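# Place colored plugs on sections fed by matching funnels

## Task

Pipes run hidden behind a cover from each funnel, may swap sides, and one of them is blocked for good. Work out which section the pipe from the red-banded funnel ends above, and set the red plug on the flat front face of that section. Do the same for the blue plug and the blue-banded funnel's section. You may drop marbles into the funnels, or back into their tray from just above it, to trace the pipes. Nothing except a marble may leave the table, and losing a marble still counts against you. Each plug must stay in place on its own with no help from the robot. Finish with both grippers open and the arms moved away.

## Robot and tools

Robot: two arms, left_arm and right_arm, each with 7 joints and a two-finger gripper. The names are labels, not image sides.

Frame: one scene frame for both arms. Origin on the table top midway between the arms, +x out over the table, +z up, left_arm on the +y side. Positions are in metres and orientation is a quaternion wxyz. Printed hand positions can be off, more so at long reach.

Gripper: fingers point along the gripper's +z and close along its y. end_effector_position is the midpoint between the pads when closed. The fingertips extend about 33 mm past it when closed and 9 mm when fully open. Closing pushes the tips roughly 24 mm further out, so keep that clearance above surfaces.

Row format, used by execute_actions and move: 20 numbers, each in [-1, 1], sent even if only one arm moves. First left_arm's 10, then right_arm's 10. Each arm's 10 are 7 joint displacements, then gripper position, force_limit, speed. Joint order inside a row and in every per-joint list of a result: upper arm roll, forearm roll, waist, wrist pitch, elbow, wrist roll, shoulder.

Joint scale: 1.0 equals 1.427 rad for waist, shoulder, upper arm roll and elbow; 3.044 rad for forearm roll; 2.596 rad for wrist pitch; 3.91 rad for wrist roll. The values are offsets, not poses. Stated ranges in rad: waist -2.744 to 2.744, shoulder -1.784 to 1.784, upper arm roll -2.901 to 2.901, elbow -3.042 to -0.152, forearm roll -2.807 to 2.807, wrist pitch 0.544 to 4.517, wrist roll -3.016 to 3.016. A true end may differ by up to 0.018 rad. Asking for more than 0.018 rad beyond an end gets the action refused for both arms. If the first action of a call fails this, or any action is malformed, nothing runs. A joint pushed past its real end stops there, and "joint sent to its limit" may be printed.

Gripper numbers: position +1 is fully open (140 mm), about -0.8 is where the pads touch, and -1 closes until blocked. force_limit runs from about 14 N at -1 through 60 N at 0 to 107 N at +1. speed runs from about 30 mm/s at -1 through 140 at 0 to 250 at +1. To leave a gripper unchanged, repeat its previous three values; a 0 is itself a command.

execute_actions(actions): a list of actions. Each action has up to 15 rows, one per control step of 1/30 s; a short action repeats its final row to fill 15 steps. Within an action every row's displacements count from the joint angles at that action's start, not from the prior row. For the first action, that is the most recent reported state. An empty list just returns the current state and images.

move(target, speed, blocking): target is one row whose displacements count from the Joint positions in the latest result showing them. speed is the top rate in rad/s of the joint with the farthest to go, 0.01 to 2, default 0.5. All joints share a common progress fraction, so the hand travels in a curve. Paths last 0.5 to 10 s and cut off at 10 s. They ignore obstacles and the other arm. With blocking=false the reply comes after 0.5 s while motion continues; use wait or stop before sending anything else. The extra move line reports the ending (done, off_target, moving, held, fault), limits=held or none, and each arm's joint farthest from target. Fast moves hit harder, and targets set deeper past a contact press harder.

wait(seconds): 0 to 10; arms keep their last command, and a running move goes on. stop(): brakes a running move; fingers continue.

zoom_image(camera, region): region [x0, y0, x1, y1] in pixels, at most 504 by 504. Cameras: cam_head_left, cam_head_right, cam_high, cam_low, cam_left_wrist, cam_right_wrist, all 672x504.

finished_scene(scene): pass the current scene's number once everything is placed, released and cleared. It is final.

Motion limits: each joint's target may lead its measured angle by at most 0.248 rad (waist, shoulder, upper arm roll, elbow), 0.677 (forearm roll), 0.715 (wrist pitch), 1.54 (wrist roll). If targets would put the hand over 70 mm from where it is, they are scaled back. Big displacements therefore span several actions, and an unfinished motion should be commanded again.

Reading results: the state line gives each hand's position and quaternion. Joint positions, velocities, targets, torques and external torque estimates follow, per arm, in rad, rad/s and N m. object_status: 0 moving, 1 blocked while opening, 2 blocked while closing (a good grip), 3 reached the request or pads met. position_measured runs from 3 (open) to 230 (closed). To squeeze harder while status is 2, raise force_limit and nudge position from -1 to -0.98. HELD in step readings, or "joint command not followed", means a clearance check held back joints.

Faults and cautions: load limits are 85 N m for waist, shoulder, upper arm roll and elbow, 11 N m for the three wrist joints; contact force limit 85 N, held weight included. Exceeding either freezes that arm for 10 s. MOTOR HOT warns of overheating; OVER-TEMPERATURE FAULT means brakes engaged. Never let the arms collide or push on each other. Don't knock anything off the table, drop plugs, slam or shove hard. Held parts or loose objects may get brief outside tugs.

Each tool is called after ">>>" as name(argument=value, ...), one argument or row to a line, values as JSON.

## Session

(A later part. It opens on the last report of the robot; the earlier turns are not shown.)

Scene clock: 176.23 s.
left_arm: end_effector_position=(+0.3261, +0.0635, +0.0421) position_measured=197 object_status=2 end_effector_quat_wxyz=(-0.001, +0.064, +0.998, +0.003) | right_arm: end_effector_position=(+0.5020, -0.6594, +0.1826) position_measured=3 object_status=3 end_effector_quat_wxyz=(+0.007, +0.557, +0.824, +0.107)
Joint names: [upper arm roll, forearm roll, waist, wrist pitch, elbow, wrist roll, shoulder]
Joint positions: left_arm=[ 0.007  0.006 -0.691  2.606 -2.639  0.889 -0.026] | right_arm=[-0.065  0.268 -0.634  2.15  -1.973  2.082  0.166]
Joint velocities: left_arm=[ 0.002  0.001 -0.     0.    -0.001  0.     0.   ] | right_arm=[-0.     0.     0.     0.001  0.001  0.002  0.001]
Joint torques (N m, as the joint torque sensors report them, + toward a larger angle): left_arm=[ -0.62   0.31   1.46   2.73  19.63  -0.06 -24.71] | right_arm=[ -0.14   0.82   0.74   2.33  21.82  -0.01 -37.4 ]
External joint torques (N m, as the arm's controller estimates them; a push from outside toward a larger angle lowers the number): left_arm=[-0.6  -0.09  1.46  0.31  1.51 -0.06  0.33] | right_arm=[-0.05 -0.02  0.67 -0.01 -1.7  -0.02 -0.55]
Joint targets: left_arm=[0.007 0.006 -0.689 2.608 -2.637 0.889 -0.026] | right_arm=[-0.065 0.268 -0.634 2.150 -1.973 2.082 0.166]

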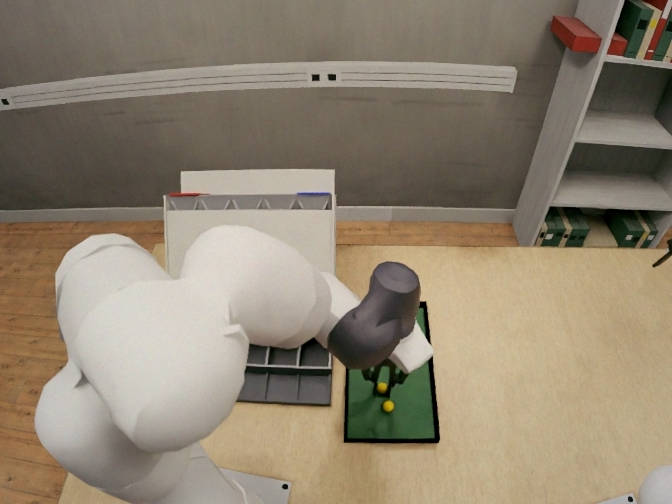

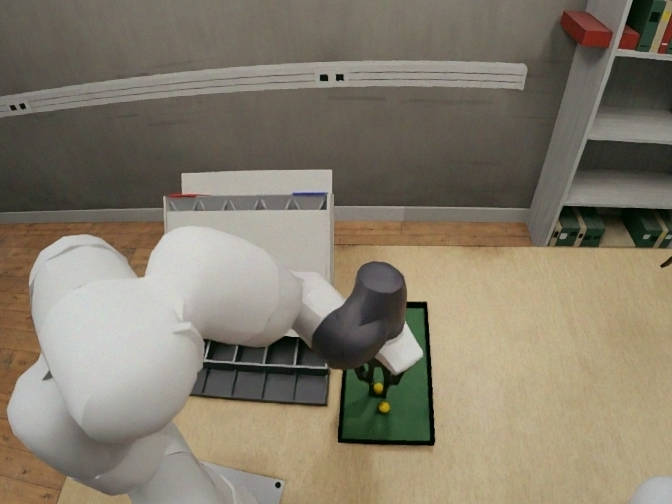

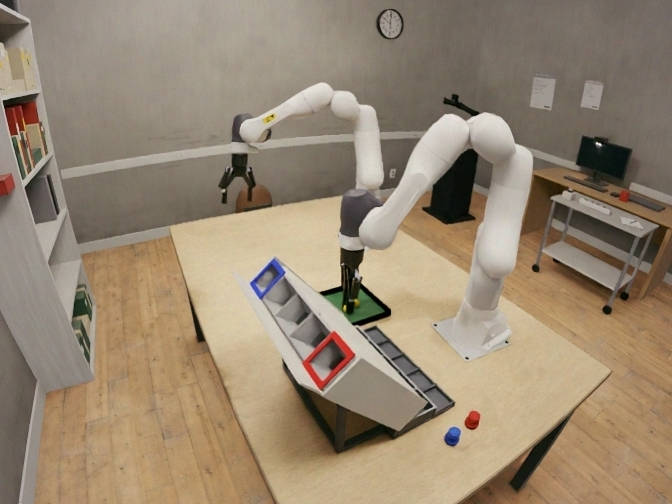

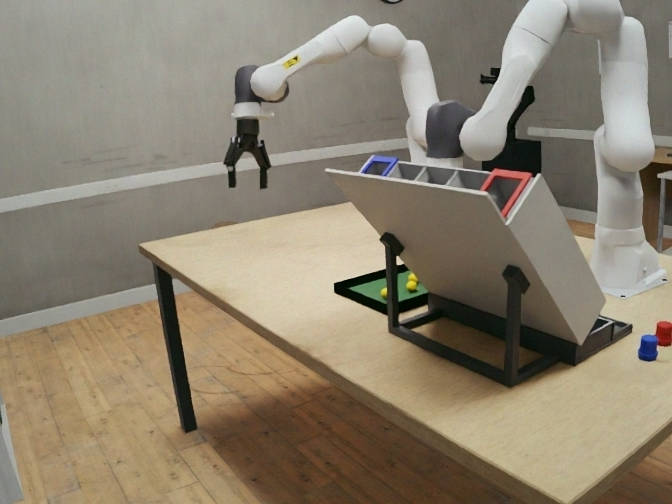

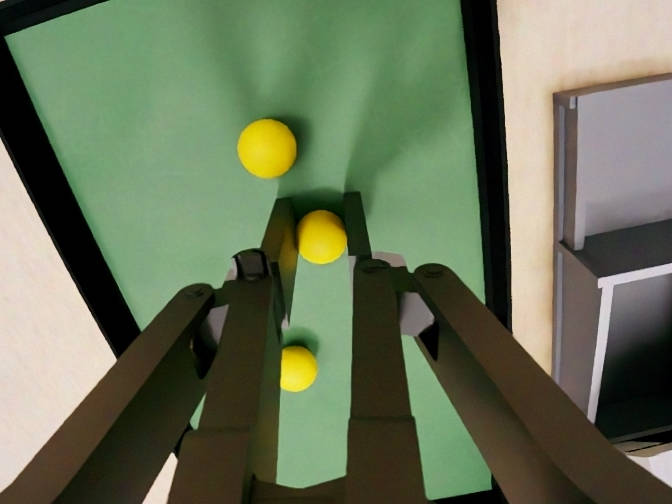

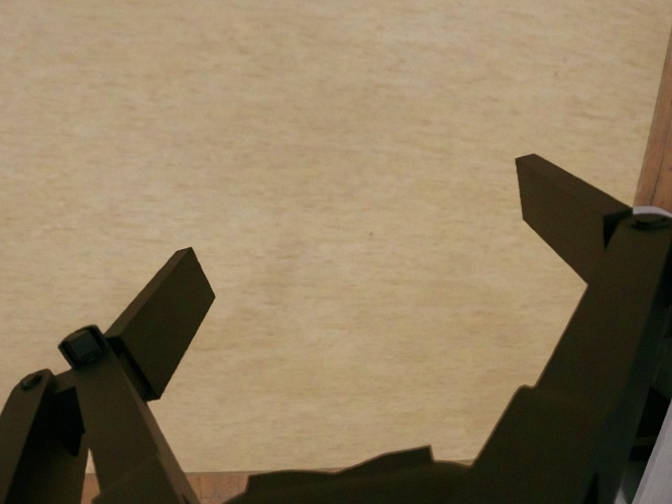

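>>> execute_actions(
  actions=[
    [[0,0,0,-0.0001,0.0008,0,-0.0004,-1,-0.3,-0.2,0,0,0,0,0,0,0,1,0,0],[0,0,0,-0.0005,0.0035,0,-0.002,-1,-0.3,-0.2,0,0,0,0,0,0,0,1,0,0],[0,0,0,-0.0013,0.0084,0,-0.0048,-1,-0.3,-0.2,0,0,0,0,0,0,0,1,0,0],[0,0,0.0008,-0.0023,0.0157,0,-0.0089,-1,-0.3,-0.2,0,0,0,0,0,0,0,1,0,0],[0,0,0.0037,-0.0035,0.0252,0,-0.0142,-1,-0.3,-0.2,0,0,0,0,0,0,0,1,0,0],[0,0,0.0088,-0.0049,0.0366,0,-0.0206,-1,-0.3,-0.2,0,0,0,0,0,0,0,1,0,0],[0,0,0.0164,-0.0063,0.0493,0,-0.0278,-1,-0.3,-0.2,0,0,0,0,0,0,0,1,0,0],[0,0,0.0263,-0.0078,0.0627,0,-0.0354,-1,-0.3,-0.2,0,0,0,0,0,0,0,1,0,0],[0,0,0.0381,-0.0092,0.0761,0,-0.0429,-1,-0.3,-0.2,0,0,0,0,0,0,0,1,0,0],[0,0,0.0514,-0.0103,0.0888,0,-0.0501,-1,-0.3,-0.2,0,0,0,0,0,0,0,1,0,0],[0,0,0.0653,-0.0114,0.1008,0,-0.0568,-1,-0.3,-0.2,0,0,0,0,0,0,0,1,0,0],[0,0,0.0793,-0.0125,0.1129,0,-0.0636,-1,-0.3,-0.2,0,0,0,0,0,0,0,1,0,0],[0,0,0.0924,-0.0136,0.1249,0,-0.0704,-1,-0.3,-0.2,0,0,0,0,0,0,0,1,0,0],[0,0,0.105,-0.0146,0.137,0,-0.0772,-1,-0.3,-0.2,0,0,0,0,0,0,0,1,0,0],[0,0,0.1175,-0.0157,0.149,0,-0.084,-1,-0.3,-0.2,0,0,0,0,0,0,0,1,0,0]],
    [[0,0,0.0423,-0.0061,0.0406,0,-0.0229,-1,-0.3,-0.2,0,0,0,0,0,0,0,1,0,0],[0,0,0.0548,-0.0071,0.0526,0,-0.0297,-1,-0.3,-0.2,0,0,0,0,0,0,0,1,0,0],[0,0,0.0674,-0.0082,0.0647,0,-0.0365,-1,-0.3,-0.2,0,0,0,0,0,0,0,1,0,0],[0,0,0.0799,-0.0093,0.0767,0,-0.0433,-1,-0.3,-0.2,0,0,0,0,0,0,0,1,0,0],[0,0,0.0924,-0.0103,0.0888,0,-0.0501,-1,-0.3,-0.2,0,0,0,0,0,0,0,1,0,0],[0,0,0.105,-0.0114,0.1008,0,-0.0568,-1,-0.3,-0.2,0,0,0,0,0,0,0,1,0,0],[0,0,0.1175,-0.0125,0.1129,0,-0.0636,-1,-0.3,-0.2,0,0,0,0,0,0,0,1,0,0],[0,0,0.1301,-0.0136,0.1249,0,-0.0704,-1,-0.3,-0.2,0,0,0,0,0,0,0,1,0,0],[0,0,0.1426,-0.0146,0.137,0,-0.0772,-1,-0.3,-0.2,0,0,0,0,0,0,0,1,0,0],[0,0,0.1552,-0.0157,0.149,0,-0.084,-1,-0.3,-0.2,0,0,0,0,0,0,0,1,0,0],[0,0,0.1677,-0.0168,0.1611,0,-0.0908,-1,-0.3,-0.2,0,0,0,0,0,0,0,1,0,0],[0,0,0.1803,-0.0177,0.1723,0,-0.0972,-1,-0.3,-0.2,0,0,0,0,0,0,0,1,0,0],[0,0,0.1928,-0.0183,0.1817,0,-0.1024,-1,-0.3,-0.2,0,0,0,0,0,0,0,1,0,0],[0,0,0.2053,-0.0187,0.1888,0,-0.1064,-1,-0.3,-0.2,0,0,0,0,0,0,0,1,0,0],[0,0,0.2179,-0.0188,0.1928,0,-0.1087,-1,-0.3,-0.2,0,0,0,0,0,0,0,1,0,0]],
    [[0,0,0.0423,-0.003,0.0195,0,-0.0125,-1,-0.3,-0.2,0,0,0,0,0,0,0,1,0,0],[0,0,0.0548,-0.003,0.0195,0,-0.0125,-1,-0.3,-0.2,0,0,0,0,0,0,0,1,0,0],[0,0,0.0674,-0.003,0.0195,0,-0.0125,-1,-0.3,-0.2,0,0,0,0,0,0,0,1,0,0],[0,0,0.0799,-0.003,0.0195,0,-0.0125,-1,-0.3,-0.2,0,0,0,0,0,0,0,1,0,0],[0,0,0.0924,-0.003,0.0195,0,-0.0125,-1,-0.3,-0.2,0,0,0,0,0,0,0,1,0,0],[0,0,0.1042,-0.003,0.0195,0,-0.0125,-1,-0.3,-0.2,0,0,0,0,0,0,0,1,0,0],[0,0,0.1139,-0.003,0.0195,0,-0.0125,-1,-0.3,-0.2,0,0,0,0,0,0,0,1,0,0],[0,0,0.1213,-0.003,0.0195,0,-0.0125,-1,-0.3,-0.2,0,0,0,0,0,0,0,1,0,0],[0,0,0.127,-0.003,0.0195,0,-0.0125,-1,-0.3,-0.2,0,0,0,0,0,0,0,1,0,0]],
  ],
)

Scene clock: 297.73 s.
left_arm: end_effector_position=(+0.6570, +0.2293, +0.4080) position_measured=197 object_status=2 end_effector_quat_wxyz=(+0.282, -0.215, +0.925, -0.136) | right_arm: end_effector_position=(+0.5020, -0.6594, +0.1826) position_measured=3 object_status=3 end_effector_quat_wxyz=(+0.007, +0.557, +0.824, +0.107)
Joint names: [upper arm roll, forearm roll, waist, wrist pitch, elbow, wrist roll, shoulder]
Joint positions: left_arm=[ 0.012  0.006 -0.112  2.541 -2.185  0.889 -0.281] | right_arm=[-0.065  0.268 -0.634  2.15  -1.973  2.082  0.166]
Joint velocities: left_arm=[-0.    -0.001  0.024  0.013  0.002  0.002  0.007] | right_arm=[-0.001  0.    -0.001  0.001 -0.001 -0.001  0.001]
Joint torques (N m, as the joint torque sensors report them, + toward a larger angle): left_arm=[ -4.32   0.68  -1.96   2.11  25.2   -0.05 -22.77] | right_arm=[ -0.05   0.8    0.85   2.29  21.78   0.08 -37.78]
External joint torques (N m, as the arm's controller estimates them; a push from outside toward a larger angle lowers the number): left_arm=[-2.57 -0.11 -0.95 -1.34 -0.29 -0.02  0.75] | right_arm=[ 0.13 -0.03  0.86 -0.04 -1.67  0.07 -1.03]
External joint torques at the end of the 1st action: left_arm=[ 0.61 -0.08  1.6  -0.26  0.77  0.01 -1.27] | right_arm=[ 0.02  0.01  0.76 -0.04 -1.94  0.06 -0.72]
External joint torques at the end of the 2nd action: left_arm=[-0.03 -0.03  2.41 -0.25  2.74 -0.02 -1.86] | right_arm=[-0.48  0.    0.62 -0.07 -2.02  0.06 -0.87]
Joint targets: left_arm=[0.005 0.006 -0.115 2.535 -2.186 0.889 -0.281] | right_arm=[-0.065 0.268 -0.634 2.150 -1.973 2.082 0.166]
Step readings (joint positions; steps 1 to 15: 1st action; 16 to 30: 2nd action; 31 to 45: 3rd action):
0: left_arm=[0.007 0.006 -0.691 2.606 -2.639 0.889 -0.026] | right_arm=[-0.065 0.268 -0.634 2.150 -1.973 2.082 0.166]
1: left_arm=[0.007 0.006 -0.691 2.606 -2.639 0.889 -0.026] | right_arm=[-0.065 0.268 -0.634 2.150 -1.973 2.082 0.166]
2: left_arm=[0.007 0.006 -0.691 2.606 -2.638 0.889 -0.026] | right_arm=[-0.065 0.268 -0.634 2.150 -1.973 2.082 0.166]
4: left_arm=[0.007 0.006 -0.691 2.604 -2.633 0.889 -0.027] | right_arm=[-0.065 0.268 -0.634 2.150 -1.973 2.082 0.166]
8: left_arm=[0.005 0.006 -0.677 2.596 -2.591 0.889 -0.048] | right_arm=[-0.065 0.268 -0.634 2.150 -1.973 2.082 0.166]
15: left_arm=[0.005 0.006 -0.566 2.580 -2.465 0.889 -0.121] | right_arm=[-0.065 0.268 -0.634 2.150 -1.973 2.082 0.166]
16: left_arm=[0.005 0.006 -0.548 2.577 -2.447 0.889 -0.131] | right_arm=[-0.065 0.268 -0.634 2.150 -1.973 2.082 0.166]
17: left_arm=[0.005 0.006 -0.529 2.575 -2.430 0.889 -0.140] | right_arm=[-0.065 0.268 -0.634 2.150 -1.973 2.082 0.166]
19: left_arm=[0.005 0.006 -0.493 2.570 -2.395 0.889 -0.159] | right_arm=[-0.065 0.268 -0.634 2.150 -1.973 2.082 0.166]
23: left_arm=[0.005 0.006 -0.422 2.559 -2.326 0.889 -0.197] | right_arm=[-0.065 0.268 -0.634 2.150 -1.973 2.082 0.166]
30: left_arm=[0.005 0.006 -0.296 2.543 -2.213 0.889 -0.263] | right_arm=[-0.065 0.268 -0.634 2.150 -1.973 2.082 0.166]
31: left_arm=[0.005 0.006 -0.278 2.542 -2.203 0.889 -0.270] | right_arm=[-0.065 0.268 -0.634 2.150 -1.973 2.082 0.166]
32: left_arm=[0.005 0.006 -0.260 2.542 -2.195 0.889 -0.276] | right_arm=[-0.065 0.268 -0.634 2.150 -1.973 2.082 0.166]
34: left_arm=[0.005 0.006 -0.224 2.542 -2.187 0.889 -0.283] | right_arm=[-0.065 0.268 -0.634 2.150 -1.973 2.082 0.166]
38: left_arm=[0.006 0.006 -0.155 2.539 -2.186 0.889 -0.283] | right_arm=[-0.065 0.268 -0.634 2.150 -1.973 2.082 0.166]
45: Joint positions above

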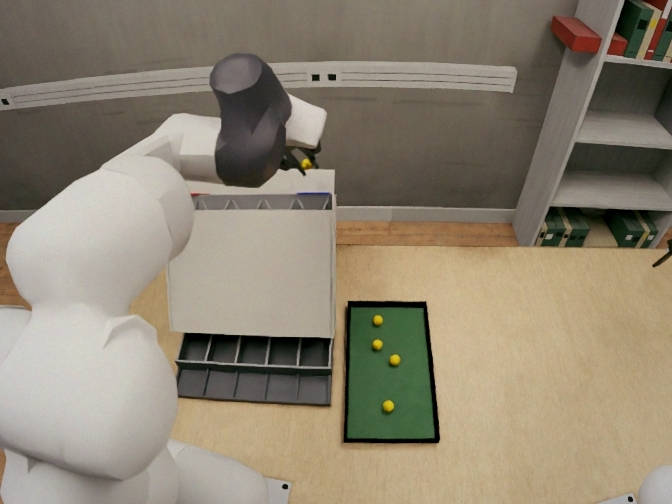

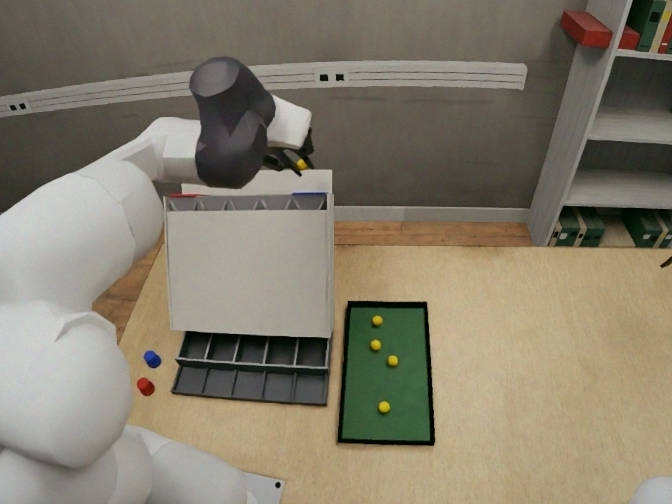

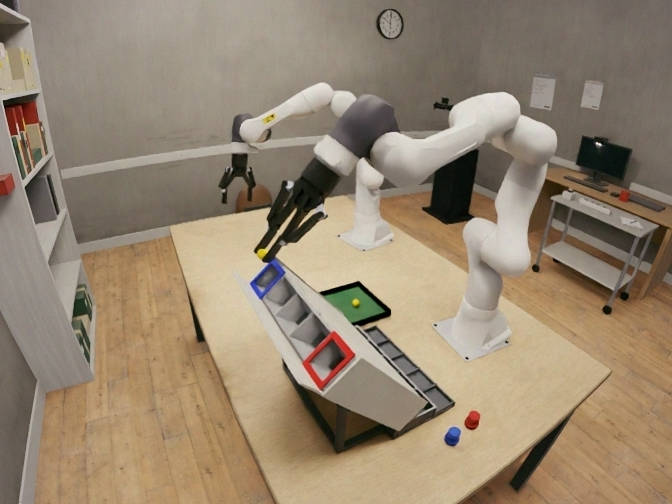

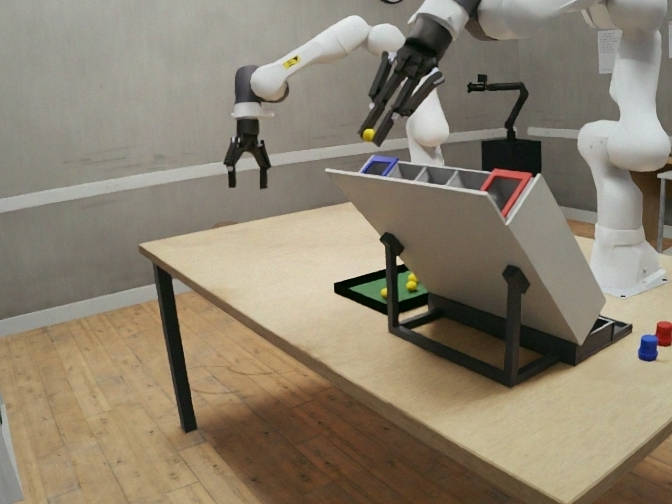

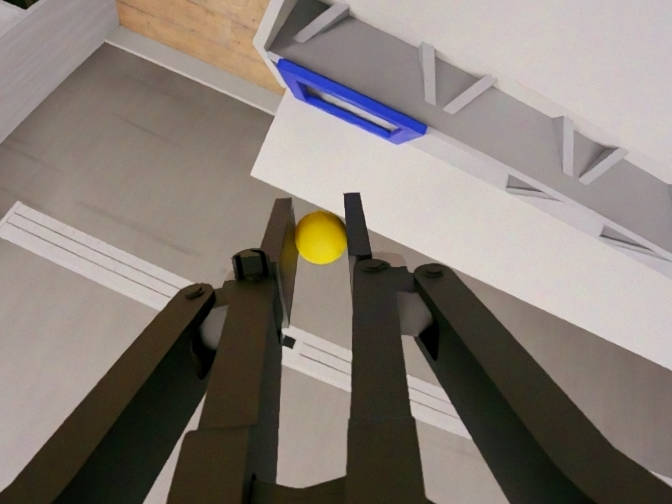

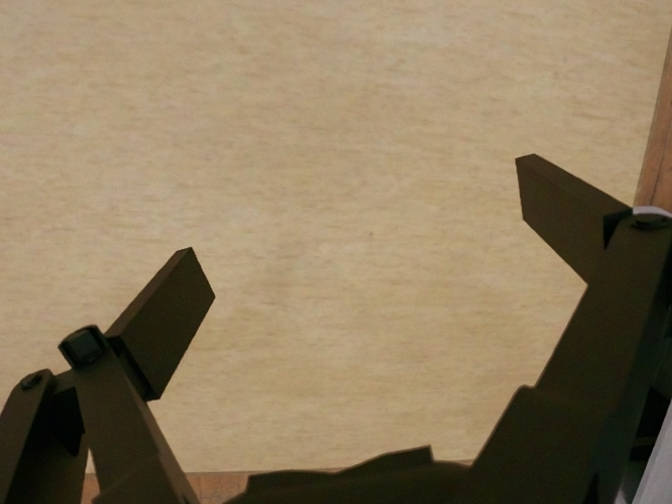

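>>> execute_actions(
  actions=[],
)

>>> zoom_image(
  camera="cam_left_wrist",
  region=[230, 0, 480, 280],
)

>>> zoom_image(
  camera="cam_high",
  region=[210, 200, 350, 320],
)

>>> zoom_image(
  camera="cam_head_left",
  region=[330, 290, 450, 450],
)

Scene clock: 301.93 s.
left_arm: end_effector_position=(+0.6553, +0.2258, +0.4067) position_measured=197 object_status=2 end_effector_quat_wxyz=(+0.280, -0.212, +0.926, -0.135) | right_arm: end_effector_position=(+0.5020, -0.6594, +0.1826) position_measured=3 object_status=3 end_effector_quat_wxyz=(+0.007, +0.557, +0.824, +0.107)
Joint names: [upper arm roll, forearm roll, waist, wrist pitch, elbow, wrist roll, shoulder]
Joint positions: left_arm=[ 0.006  0.006 -0.113  2.536 -2.185  0.889 -0.281] | right_arm=[-0.065  0.268 -0.634  2.15  -1.973  2.082  0.166]
Joint velocities: left_arm=[-0.002 -0.001  0.001  0.    -0.    -0.001  0.001] | right_arm=[ 0.    -0.002 -0.     0.     0.    -0.002  0.001]
Joint torques (N m, as the joint torque sensors report them, + toward a larger angle): left_arm=[ -2.02   0.76  -0.74   3.16  24.41  -0.01 -23.04] | right_arm=[ -0.42   0.84   0.9    2.31  22.09   0.02 -37.63]
External joint torques (N m, as the arm's controller estimates them; a push from outside toward a larger angle lowers the number): left_arm=[-1.67  0.01 -0.7  -0.26 -0.89  0.03  0.17] | right_arm=[-0.23  0.01  0.93 -0.02 -1.38  0.   -0.86]
Joint targets: left_arm=[0.005 0.006 -0.115 2.535 -2.186 0.889 -0.281] | right_arm=[-0.065 0.268 -0.634 2.150 -1.973 2.082 0.166]

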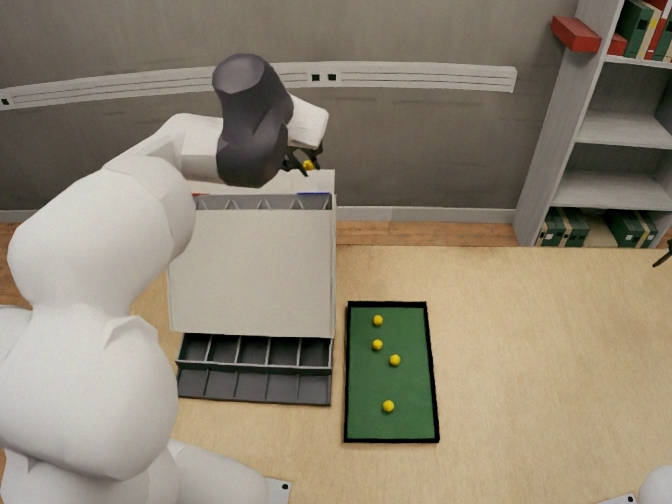

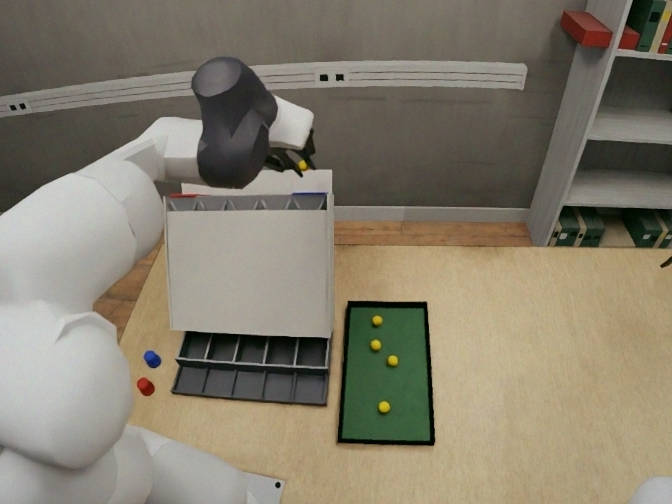

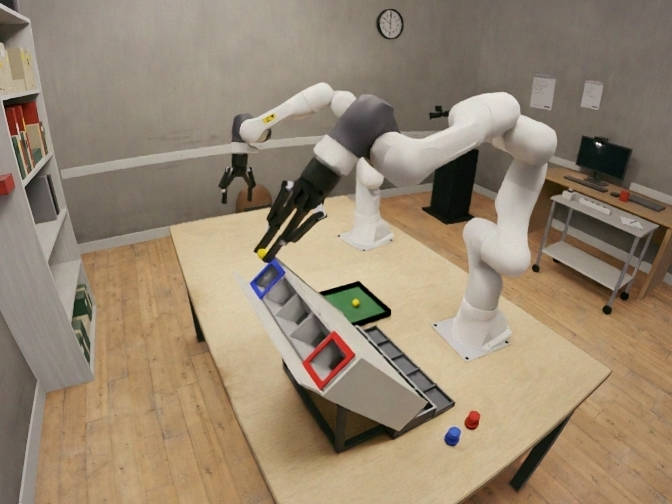

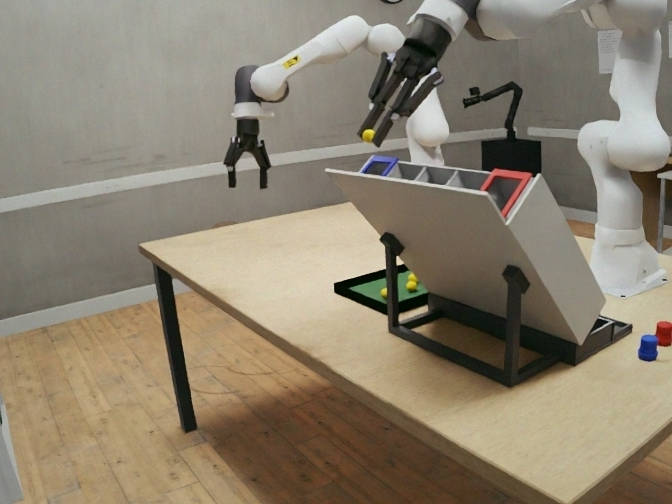

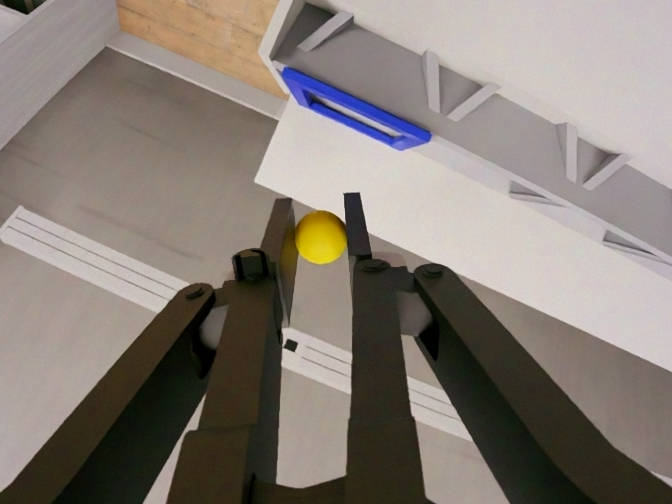

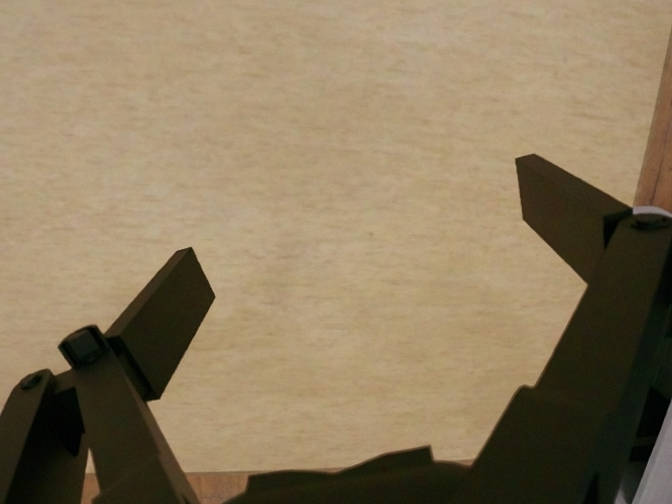

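Region (230, 0, 480, 280) of cam_left_wrist's 672x504 image, scaled by 1.800, with more detail than that image has; it fills the left 450 columns of this view, and the rest is white.

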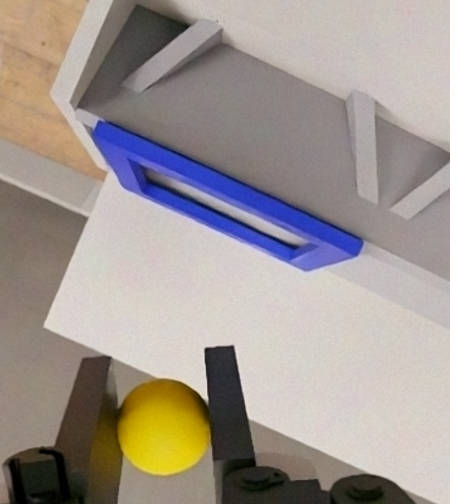

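Region (210, 200, 350, 320) of cam_high's 672x504 image, scaled by 3.600, with more detail than that image has; it fills the top 432 rows of this view, and the rest is white.

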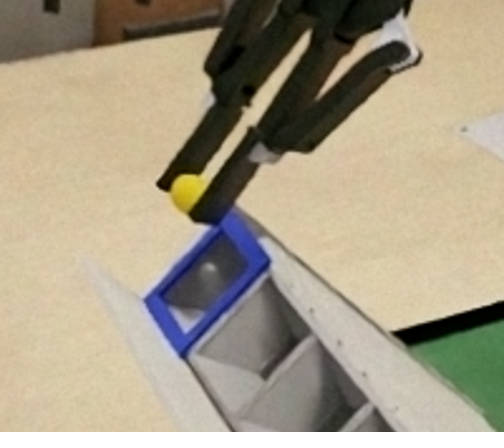

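Region (330, 290, 450, 450) of cam_head_left's 672x504 image, scaled by 3.150, with more detail than that image has; it fills the left 378 columns of this view, and the rest is white.

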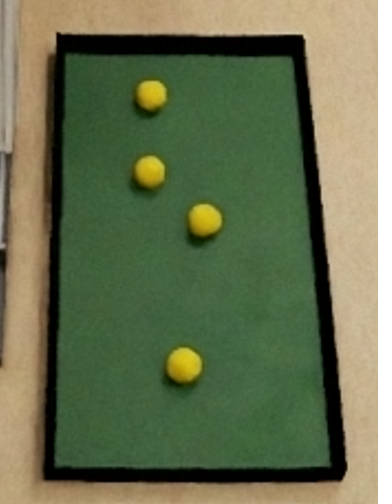

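>>> execute_actions(
  actions=[
    [[0,0,0,0,0,0,0,-0.15,-0.3,1,0,0,0,0,0,0,0,1,0,0],[0,0,-0.0008,0,0,0,0,-0.15,-0.3,1,0,0,0,0,0,0,0,1,0,0],[0,0,-0.0035,0,0,0,0,-0.15,-0.3,1,0,0,0,0,0,0,0,1,0,0],[0,0,-0.0085,0,0,0,0,-0.15,-0.3,1,0,0,0,0,0,0,0,1,0,0],[0,0,-0.0158,0,0,0,0,-0.15,-0.3,1,0,0,0,0,0,0,0,1,0,0],[0,0,-0.0254,0,0,0,0,-0.15,-0.3,1,0,0,0,0,0,0,0,1,0,0],[0,0,-0.0368,0,0,0,0,-0.15,-0.3,1,0,0,0,0,0,0,0,1,0,0],[0,0,-0.0496,0,0,0,0,-0.15,-0.3,1,0,0,0,0,0,0,0,1,0,0],[0,0,-0.0631,0,0,0,0,-0.15,-0.3,1,0,0,0,0,0,0,0,1,0,0],[0,0,-0.0766,0,0,0,0,-0.15,-0.3,1,0,0,0,0,0,0,0,1,0,0],[0,0,-0.0893,0,-0.0004,0,0.0008,-0.15,-0.3,1,0,0,0,0,0,0,0,1,0,0],[0,0,-0.1015,0,-0.0018,0,0.0037,-0.15,-0.3,1,0,0,0,0,0,0,0,1,0,0],[0,0,-0.1136,0,-0.0044,0,0.0089,-0.15,-0.3,1,0,0,0,0,0,0,0,1,0,0],[0,0,-0.1257,0,-0.0083,0,0.0165,-0.15,-0.3,1,0,0,0,0,0,0,0,1,0,0],[0,0,-0.1378,0,-0.0133,0,0.0266,-0.15,-0.3,1,0,0,0,0,0,0,0,1,0,0]],
    [[0,0,-0.0408,0,-0.0157,0,0.0313,-0.15,-0.3,1,0,0,0,0,0,0,0,1,0,0],[0,0,-0.053,0,-0.0224,0,0.0447,-0.15,-0.3,1,0,0,0,0,0,0,0,1,0,0],[0,0,-0.0651,0,-0.0294,0,0.0588,-0.15,-0.3,1,0,0,0,0,0,0,0,1,0,0],[0,0,-0.0772,0,-0.0365,0,0.0729,-0.15,-0.3,1,0,0,0,0,0,0,0,1,0,0],[0,0,-0.0893,0,-0.0432,0,0.0862,-0.15,-0.3,1,0,0,0,0,0,0,0,1,0,0],[0,0,-0.1015,0,-0.0495,0,0.0989,-0.15,-0.3,1,0,0,0,0,0,0,0,1,0,0],[0,0,-0.1136,0,-0.0559,0,0.1116,-0.15,-0.3,1,0,0,0,0,0,0,0,1,0,0],[0,0,-0.1257,0,-0.0622,0,0.1243,-0.15,-0.3,1,0,0,0,0,0,0,0,1,0,0],[0,0,-0.1378,0,-0.0686,0,0.137,-0.15,-0.3,1,0,0,0,0,0,0,0,1,0,0],[0,0,-0.1499,0,-0.0749,0,0.1496,-0.15,-0.3,1,0,0,0,0,0,0,0,1,0,0],[0,0,-0.1621,0,-0.0813,0,0.1623,-0.15,-0.3,1,0,0,0,0,0,0,0,1,0,0],[0,0,-0.1742,0,-0.0876,0,0.175,-0.15,-0.3,1,0,0,0,0,0,0,0,1,0,0],[0,0,-0.1863,0,-0.094,0,0.1877,-0.15,-0.3,1,0,0,0,0,0,0,0,1,0,0],[0,0,-0.1984,0,-0.1003,0,0.2004,-0.15,-0.3,1,0,0,0,0,0,0,0,1,0,0],[0,0,-0.2105,0,-0.1066,0,0.213,-0.15,-0.3,1,0,0,0,0,0,0,0,1,0,0]],
    [[0,0,-0.0408,0,-0.0214,0,0.0427,-0.15,-0.3,1,0,0,0,0,0,0,0,1,0,0],[0,0,-0.0522,0,-0.0277,0,0.0554,-0.15,-0.3,1,0,0,0,0,0,0,0,1,0,0],[0,0,-0.0616,0,-0.0337,0,0.0681,-0.15,-0.3,1,0,0,0,0,0,0,0,1,0,0],[0,0,-0.0687,0,-0.0386,0,0.0808,-0.15,-0.3,1,0,0,0,0,0,0,0,1,0,0],[0,0,-0.074,0,-0.0423,0,0.0926,-0.15,-0.3,1,0,0,0,0,0,0,0,1,0,0],[0,0,-0.074,0,-0.0444,0,0.1024,-0.15,-0.3,1,0,0,0,0,0,0,0,1,0,0],[0,0,-0.074,0,-0.0444,0,0.1099,-0.15,-0.3,1,0,0,0,0,0,0,0,1,0,0],[0,0,-0.074,0,-0.0444,0,0.1146,-0.15,-0.3,1,0,0,0,0,0,0,0,1,0,0],[0,0,-0.074,0,-0.0444,0,0.1146,-0.15,-0.3,1,0,0,0,0,0,0,0,1,0,0],[0,0,-0.074,0,-0.0444,0,0.1146,-0.15,-0.3,1,0,0,0,0,0,0,0,1,0,0],[0,0,-0.074,0,-0.0444,0,0.1146,-0.15,-0.3,1,0,0,0,0,0,0,0,1,0,0],[0,0,-0.074,0,-0.0444,0,0.1146,-1,-0.3,-0.2,0,0,0,0,0,0,0,1,0,0]],
  ],
)

Scene clock: 390.03 s.
left_arm: end_effector_position=(+0.4027, +0.0277, +0.0455) position_measured=166 object_status=0 end_effector_quat_wxyz=(+0.002, +0.034, +0.999, +0.001) | right_arm: end_effector_position=(+0.5020, -0.6594, +0.1826) position_measured=3 object_status=3 end_effector_quat_wxyz=(+0.007, +0.557, +0.824, +0.107)
Joint names: [upper arm roll, forearm roll, waist, wrist pitch, elbow, wrist roll, shoulder]
Joint positions: left_arm=[ 0.006  0.006 -0.631  2.537 -2.381  0.889  0.154] | right_arm=[-0.065  0.268 -0.634  2.15  -1.973  2.082  0.166]
Joint velocities: left_arm=[ 0.007  0.    -0.002  0.001 -0.     0.001  0.   ] | right_arm=[ 0.001  0.001  0.    -0.    -0.001  0.002  0.   ]
Joint torques (N m, as the joint torque sensors report them, + toward a larger angle): left_arm=[ -0.18   0.34  -0.71   2.61  20.82   0.04 -33.28] | right_arm=[ -0.27   0.85   0.69   2.29  21.97   0.01 -37.37]
External joint torques (N m, as the arm's controller estimates them; a push from outside toward a larger angle lowers the number): left_arm=[-0.17 -0.12 -0.5   0.16  1.5   0.04 -0.98] | right_arm=[-0.18  0.02  0.62 -0.04 -1.52 -0.01 -0.56]
External joint torques at the end of the 1st action: left_arm=[-0.54 -0.01 -1.52  0.23 -1.26  0.03  1.68] | right_arm=[ 0.27 -0.01  0.78  0.   -1.58  0.03 -0.85]
External joint torques at the end of the 2nd action: left_arm=[-0.28 -0.06 -1.17 -0.23 -1.68 -0.02  2.13] | right_arm=[-0.06 -0.02  0.66 -0.02 -2.    0.04 -0.56]
Joint targets: left_arm=[0.008 0.006 -0.633 2.538 -2.380 0.889 0.153] | right_arm=[-0.065 0.268 -0.634 2.150 -1.973 2.082 0.166]
Step readings (joint positions; steps 1 to 15: 1st action; 16 to 30: 2nd action; 31 to 45: 3rd action):
0: left_arm=[0.006 0.006 -0.113 2.536 -2.185 0.889 -0.281] | right_arm=[-0.065 0.268 -0.634 2.150 -1.973 2.082 0.166]
1: left_arm=[0.006 0.006 -0.113 2.536 -2.185 0.889 -0.281] | right_arm=[-0.065 0.268 -0.634 2.150 -1.973 2.082 0.166]
2: left_arm=[0.006 0.006 -0.113 2.536 -2.185 0.889 -0.281] | right_arm=[-0.065 0.268 -0.634 2.150 -1.973 2.082 0.166]
4: left_arm=[0.007 0.006 -0.115 2.536 -2.185 0.889 -0.281] | right_arm=[-0.065 0.268 -0.634 2.150 -1.973 2.082 0.166]
8: left_arm=[0.010 0.006 -0.148 2.536 -2.185 0.889 -0.281] | right_arm=[-0.065 0.268 -0.634 2.150 -1.973 2.082 0.166]
15: left_arm=[0.007 0.006 -0.269 2.537 -2.188 0.889 -0.271] | right_arm=[-0.065 0.268 -0.634 2.150 -1.973 2.082 0.166]
16: left_arm=[0.007 0.006 -0.287 2.538 -2.192 0.889 -0.262] | right_arm=[-0.065 0.268 -0.634 2.150 -1.973 2.082 0.166]
17: left_arm=[0.007 0.006 -0.305 2.538 -2.197 0.889 -0.250] | right_arm=[-0.065 0.268 -0.634 2.150 -1.973 2.082 0.166]
19: left_arm=[0.007 0.006 -0.338 2.539 -2.212 0.889 -0.218] | right_arm=[-0.065 0.268 -0.634 2.150 -1.973 2.082 0.166]
23: left_arm=[0.008 0.006 -0.403 2.539 -2.249 0.889 -0.144] | right_arm=[-0.065 0.268 -0.634 2.150 -1.973 2.082 0.166]
30: left_arm=[0.008 0.006 -0.527 2.538 -2.316 0.889 -0.010] | right_arm=[-0.065 0.268 -0.634 2.150 -1.973 2.082 0.166]
31: left_arm=[0.008 0.006 -0.545 2.538 -2.325 0.889 0.009] | right_arm=[-0.065 0.268 -0.634 2.150 -1.973 2.082 0.166]
32: left_arm=[0.007 0.006 -0.563 2.538 -2.334 0.889 0.028] | right_arm=[-0.065 0.268 -0.634 2.150 -1.973 2.082 0.166]
34: left_arm=[0.006 0.006 -0.594 2.538 -2.351 0.889 0.065] | right_arm=[-0.065 0.268 -0.634 2.150 -1.973 2.082 0.166]
38: left_arm=[0.004 0.006 -0.628 2.538 -2.375 0.889 0.131] | right_arm=[-0.065 0.268 -0.634 2.150 -1.973 2.082 0.166]
45: Joint positions above

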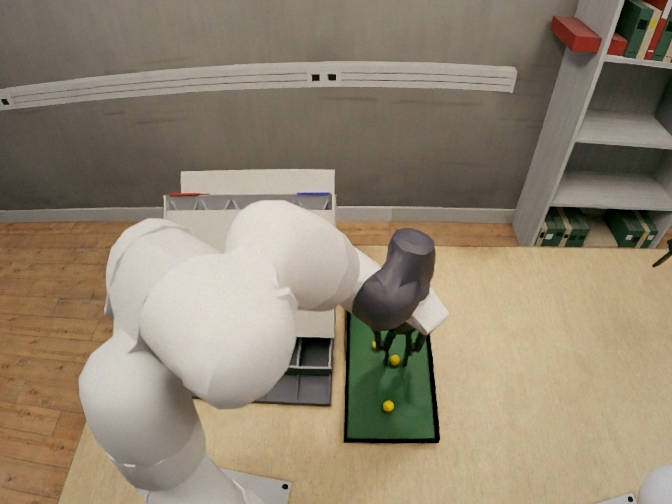

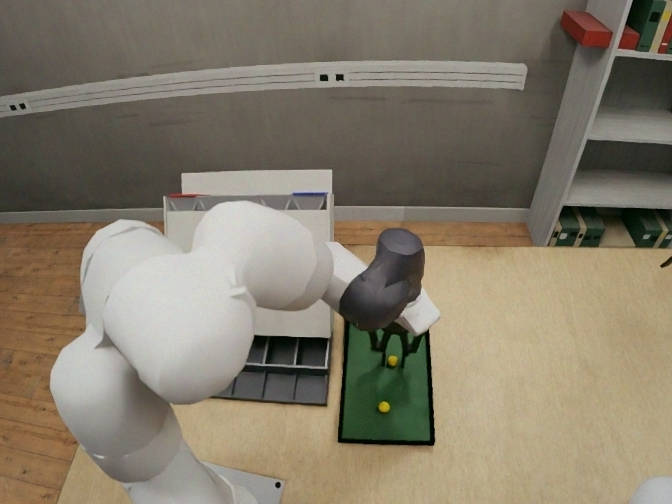

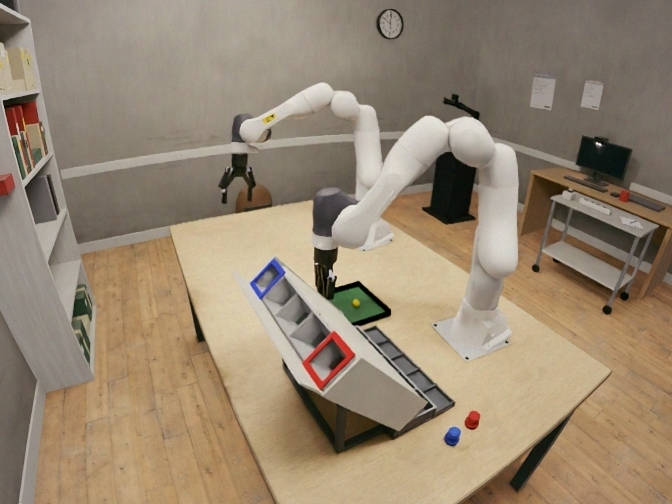

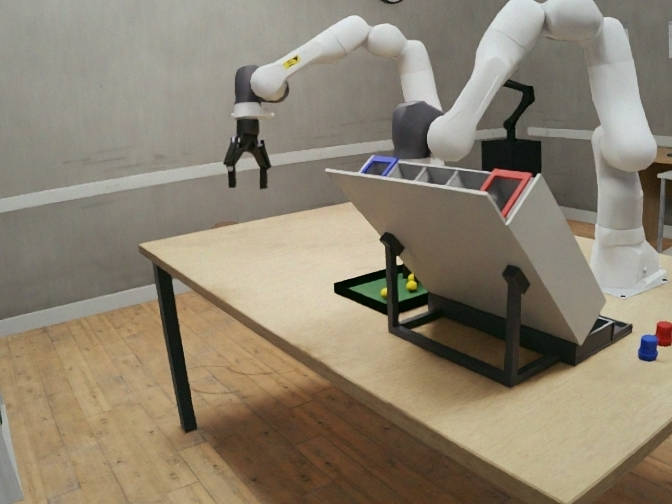

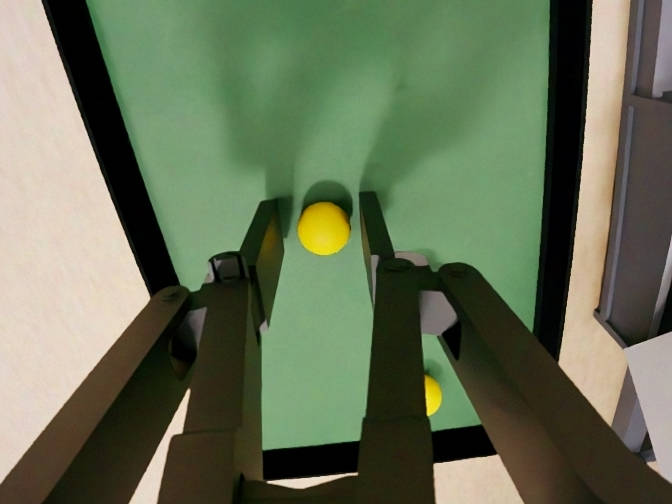

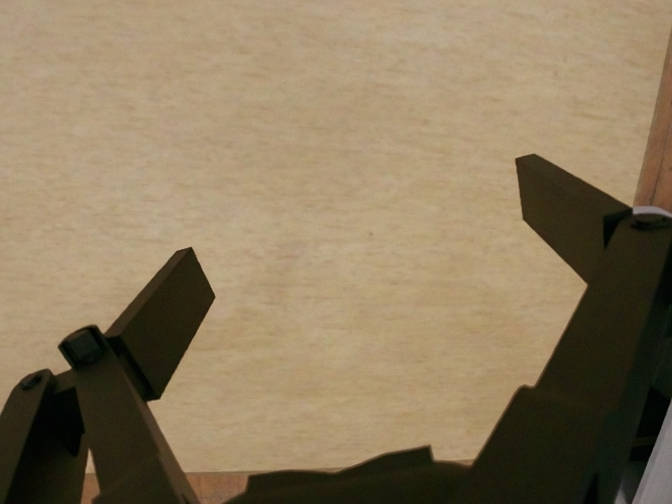

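Excellent accuracy. Check grasp and outcome.

>>> execute_actions(
  actions=[],
)

>>> zoom_image(
  camera="cam_high",
  region=[230, 250, 480, 450],
)

>>> zoom_image(
  camera="cam_head_right",
  region=[190, 320, 350, 420],
)

Scene clock: 393.03 s.
left_arm: end_effector_position=(+0.4028, +0.0278, +0.0455) position_measured=197 object_status=2 end_effector_quat_wxyz=(+0.002, +0.034, +0.999, +0.001) | right_arm: end_effector_position=(+0.5020, -0.6594, +0.1826) position_measured=3 object_status=3 end_effector_quat_wxyz=(+0.007, +0.557, +0.824, +0.107)
Joint names: [upper arm roll, forearm roll, waist, wrist pitch, elbow, wrist roll, shoulder]
Joint positions: left_arm=[ 0.007  0.006 -0.631  2.537 -2.381  0.889  0.154] | right_arm=[-0.065  0.268 -0.634  2.15  -1.973  2.082  0.166]
Joint velocities: left_arm=[ 0.001  0.    -0.     0.001 -0.     0.001 -0.002] | right_arm=[ 0.002 -0.002  0.001 -0.     0.     0.    -0.001]
Joint torques (N m, as the joint torque sensors report them, + toward a larger angle): left_arm=[  0.78   0.32  -0.85   2.67  20.19  -0.08 -32.96] | right_arm=[ -0.29   0.85   0.63   2.33  22.18   0.01 -37.58]
External joint torques (N m, as the arm's controller estimates them; a push from outside toward a larger angle lowers the number): left_arm=[ 0.66 -0.13 -0.8   0.22  0.82 -0.08 -0.57] | right_arm=[-0.19  0.02  0.55 -0.02 -1.42  0.   -0.59]
Joint targets: left_arm=[0.008 0.006 -0.633 2.538 -2.380 0.889 0.153] | right_arm=[-0.065 0.268 -0.634 2.150 -1.973 2.082 0.166]

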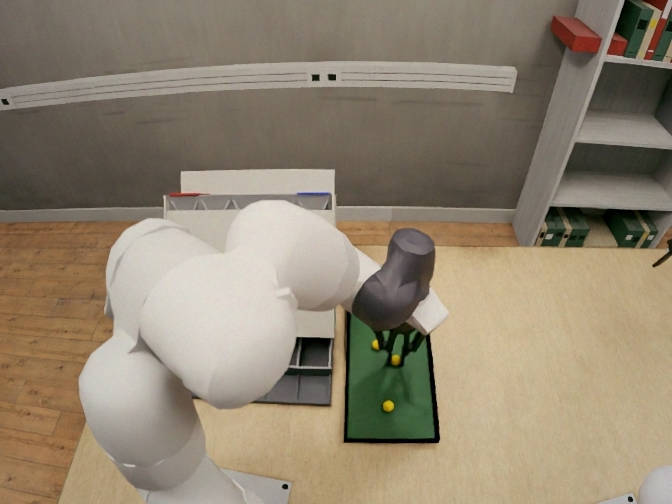

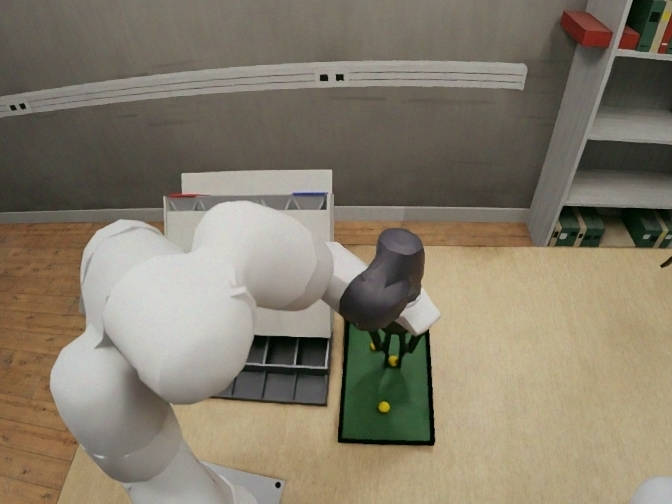

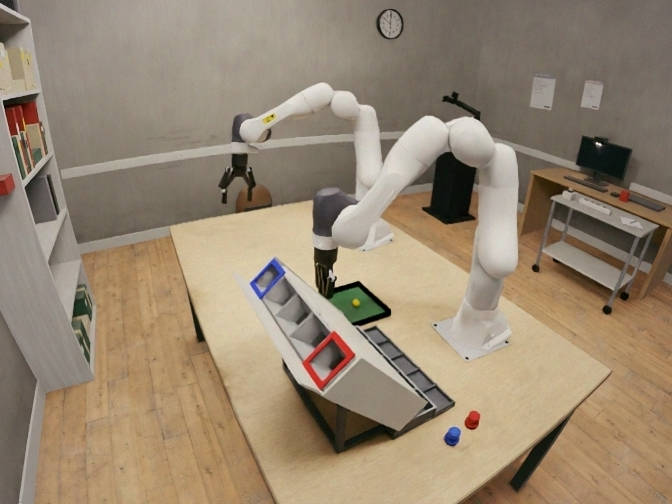

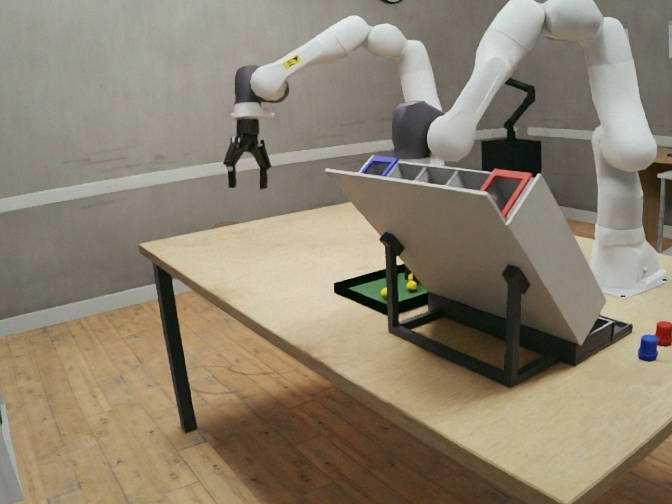

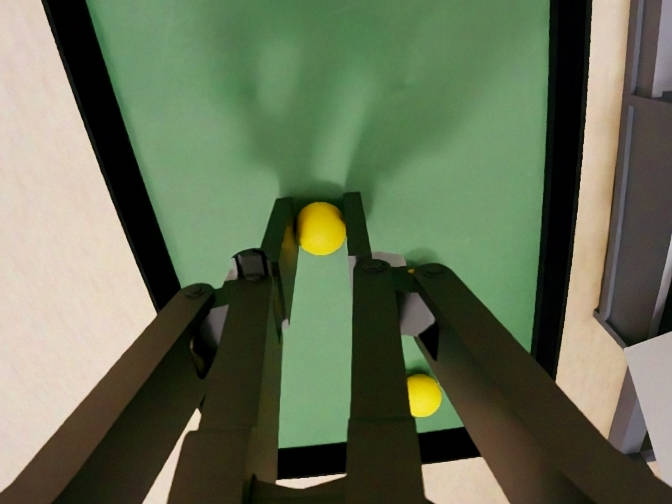

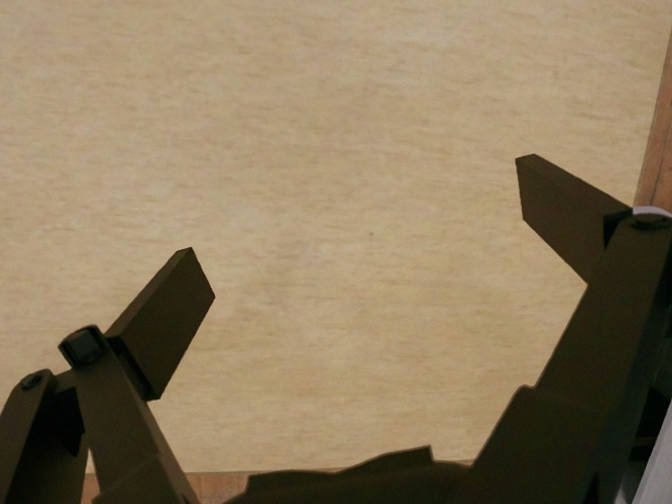

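Region (230, 250, 480, 450) of cam_high's 672x504 image, scaled by 2.016, with more detail than that image has; it fills the top 403 rows of this view, and the rest is white.

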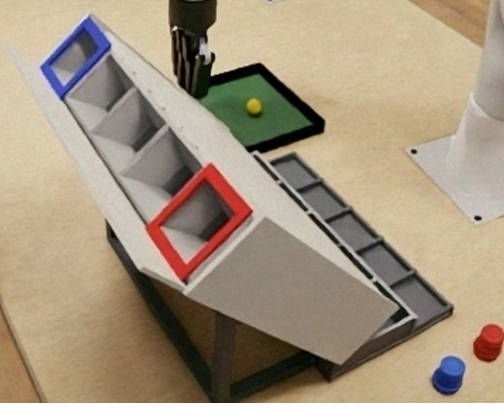

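Region (190, 320, 350, 420) of cam_head_right's 672x504 image, scaled by 3.150, with more detail than that image has; it fills the top 315 rows of this view, and the rest is white.

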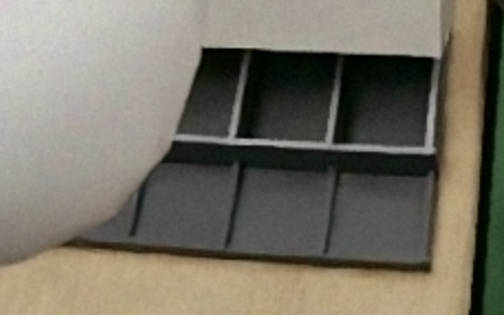

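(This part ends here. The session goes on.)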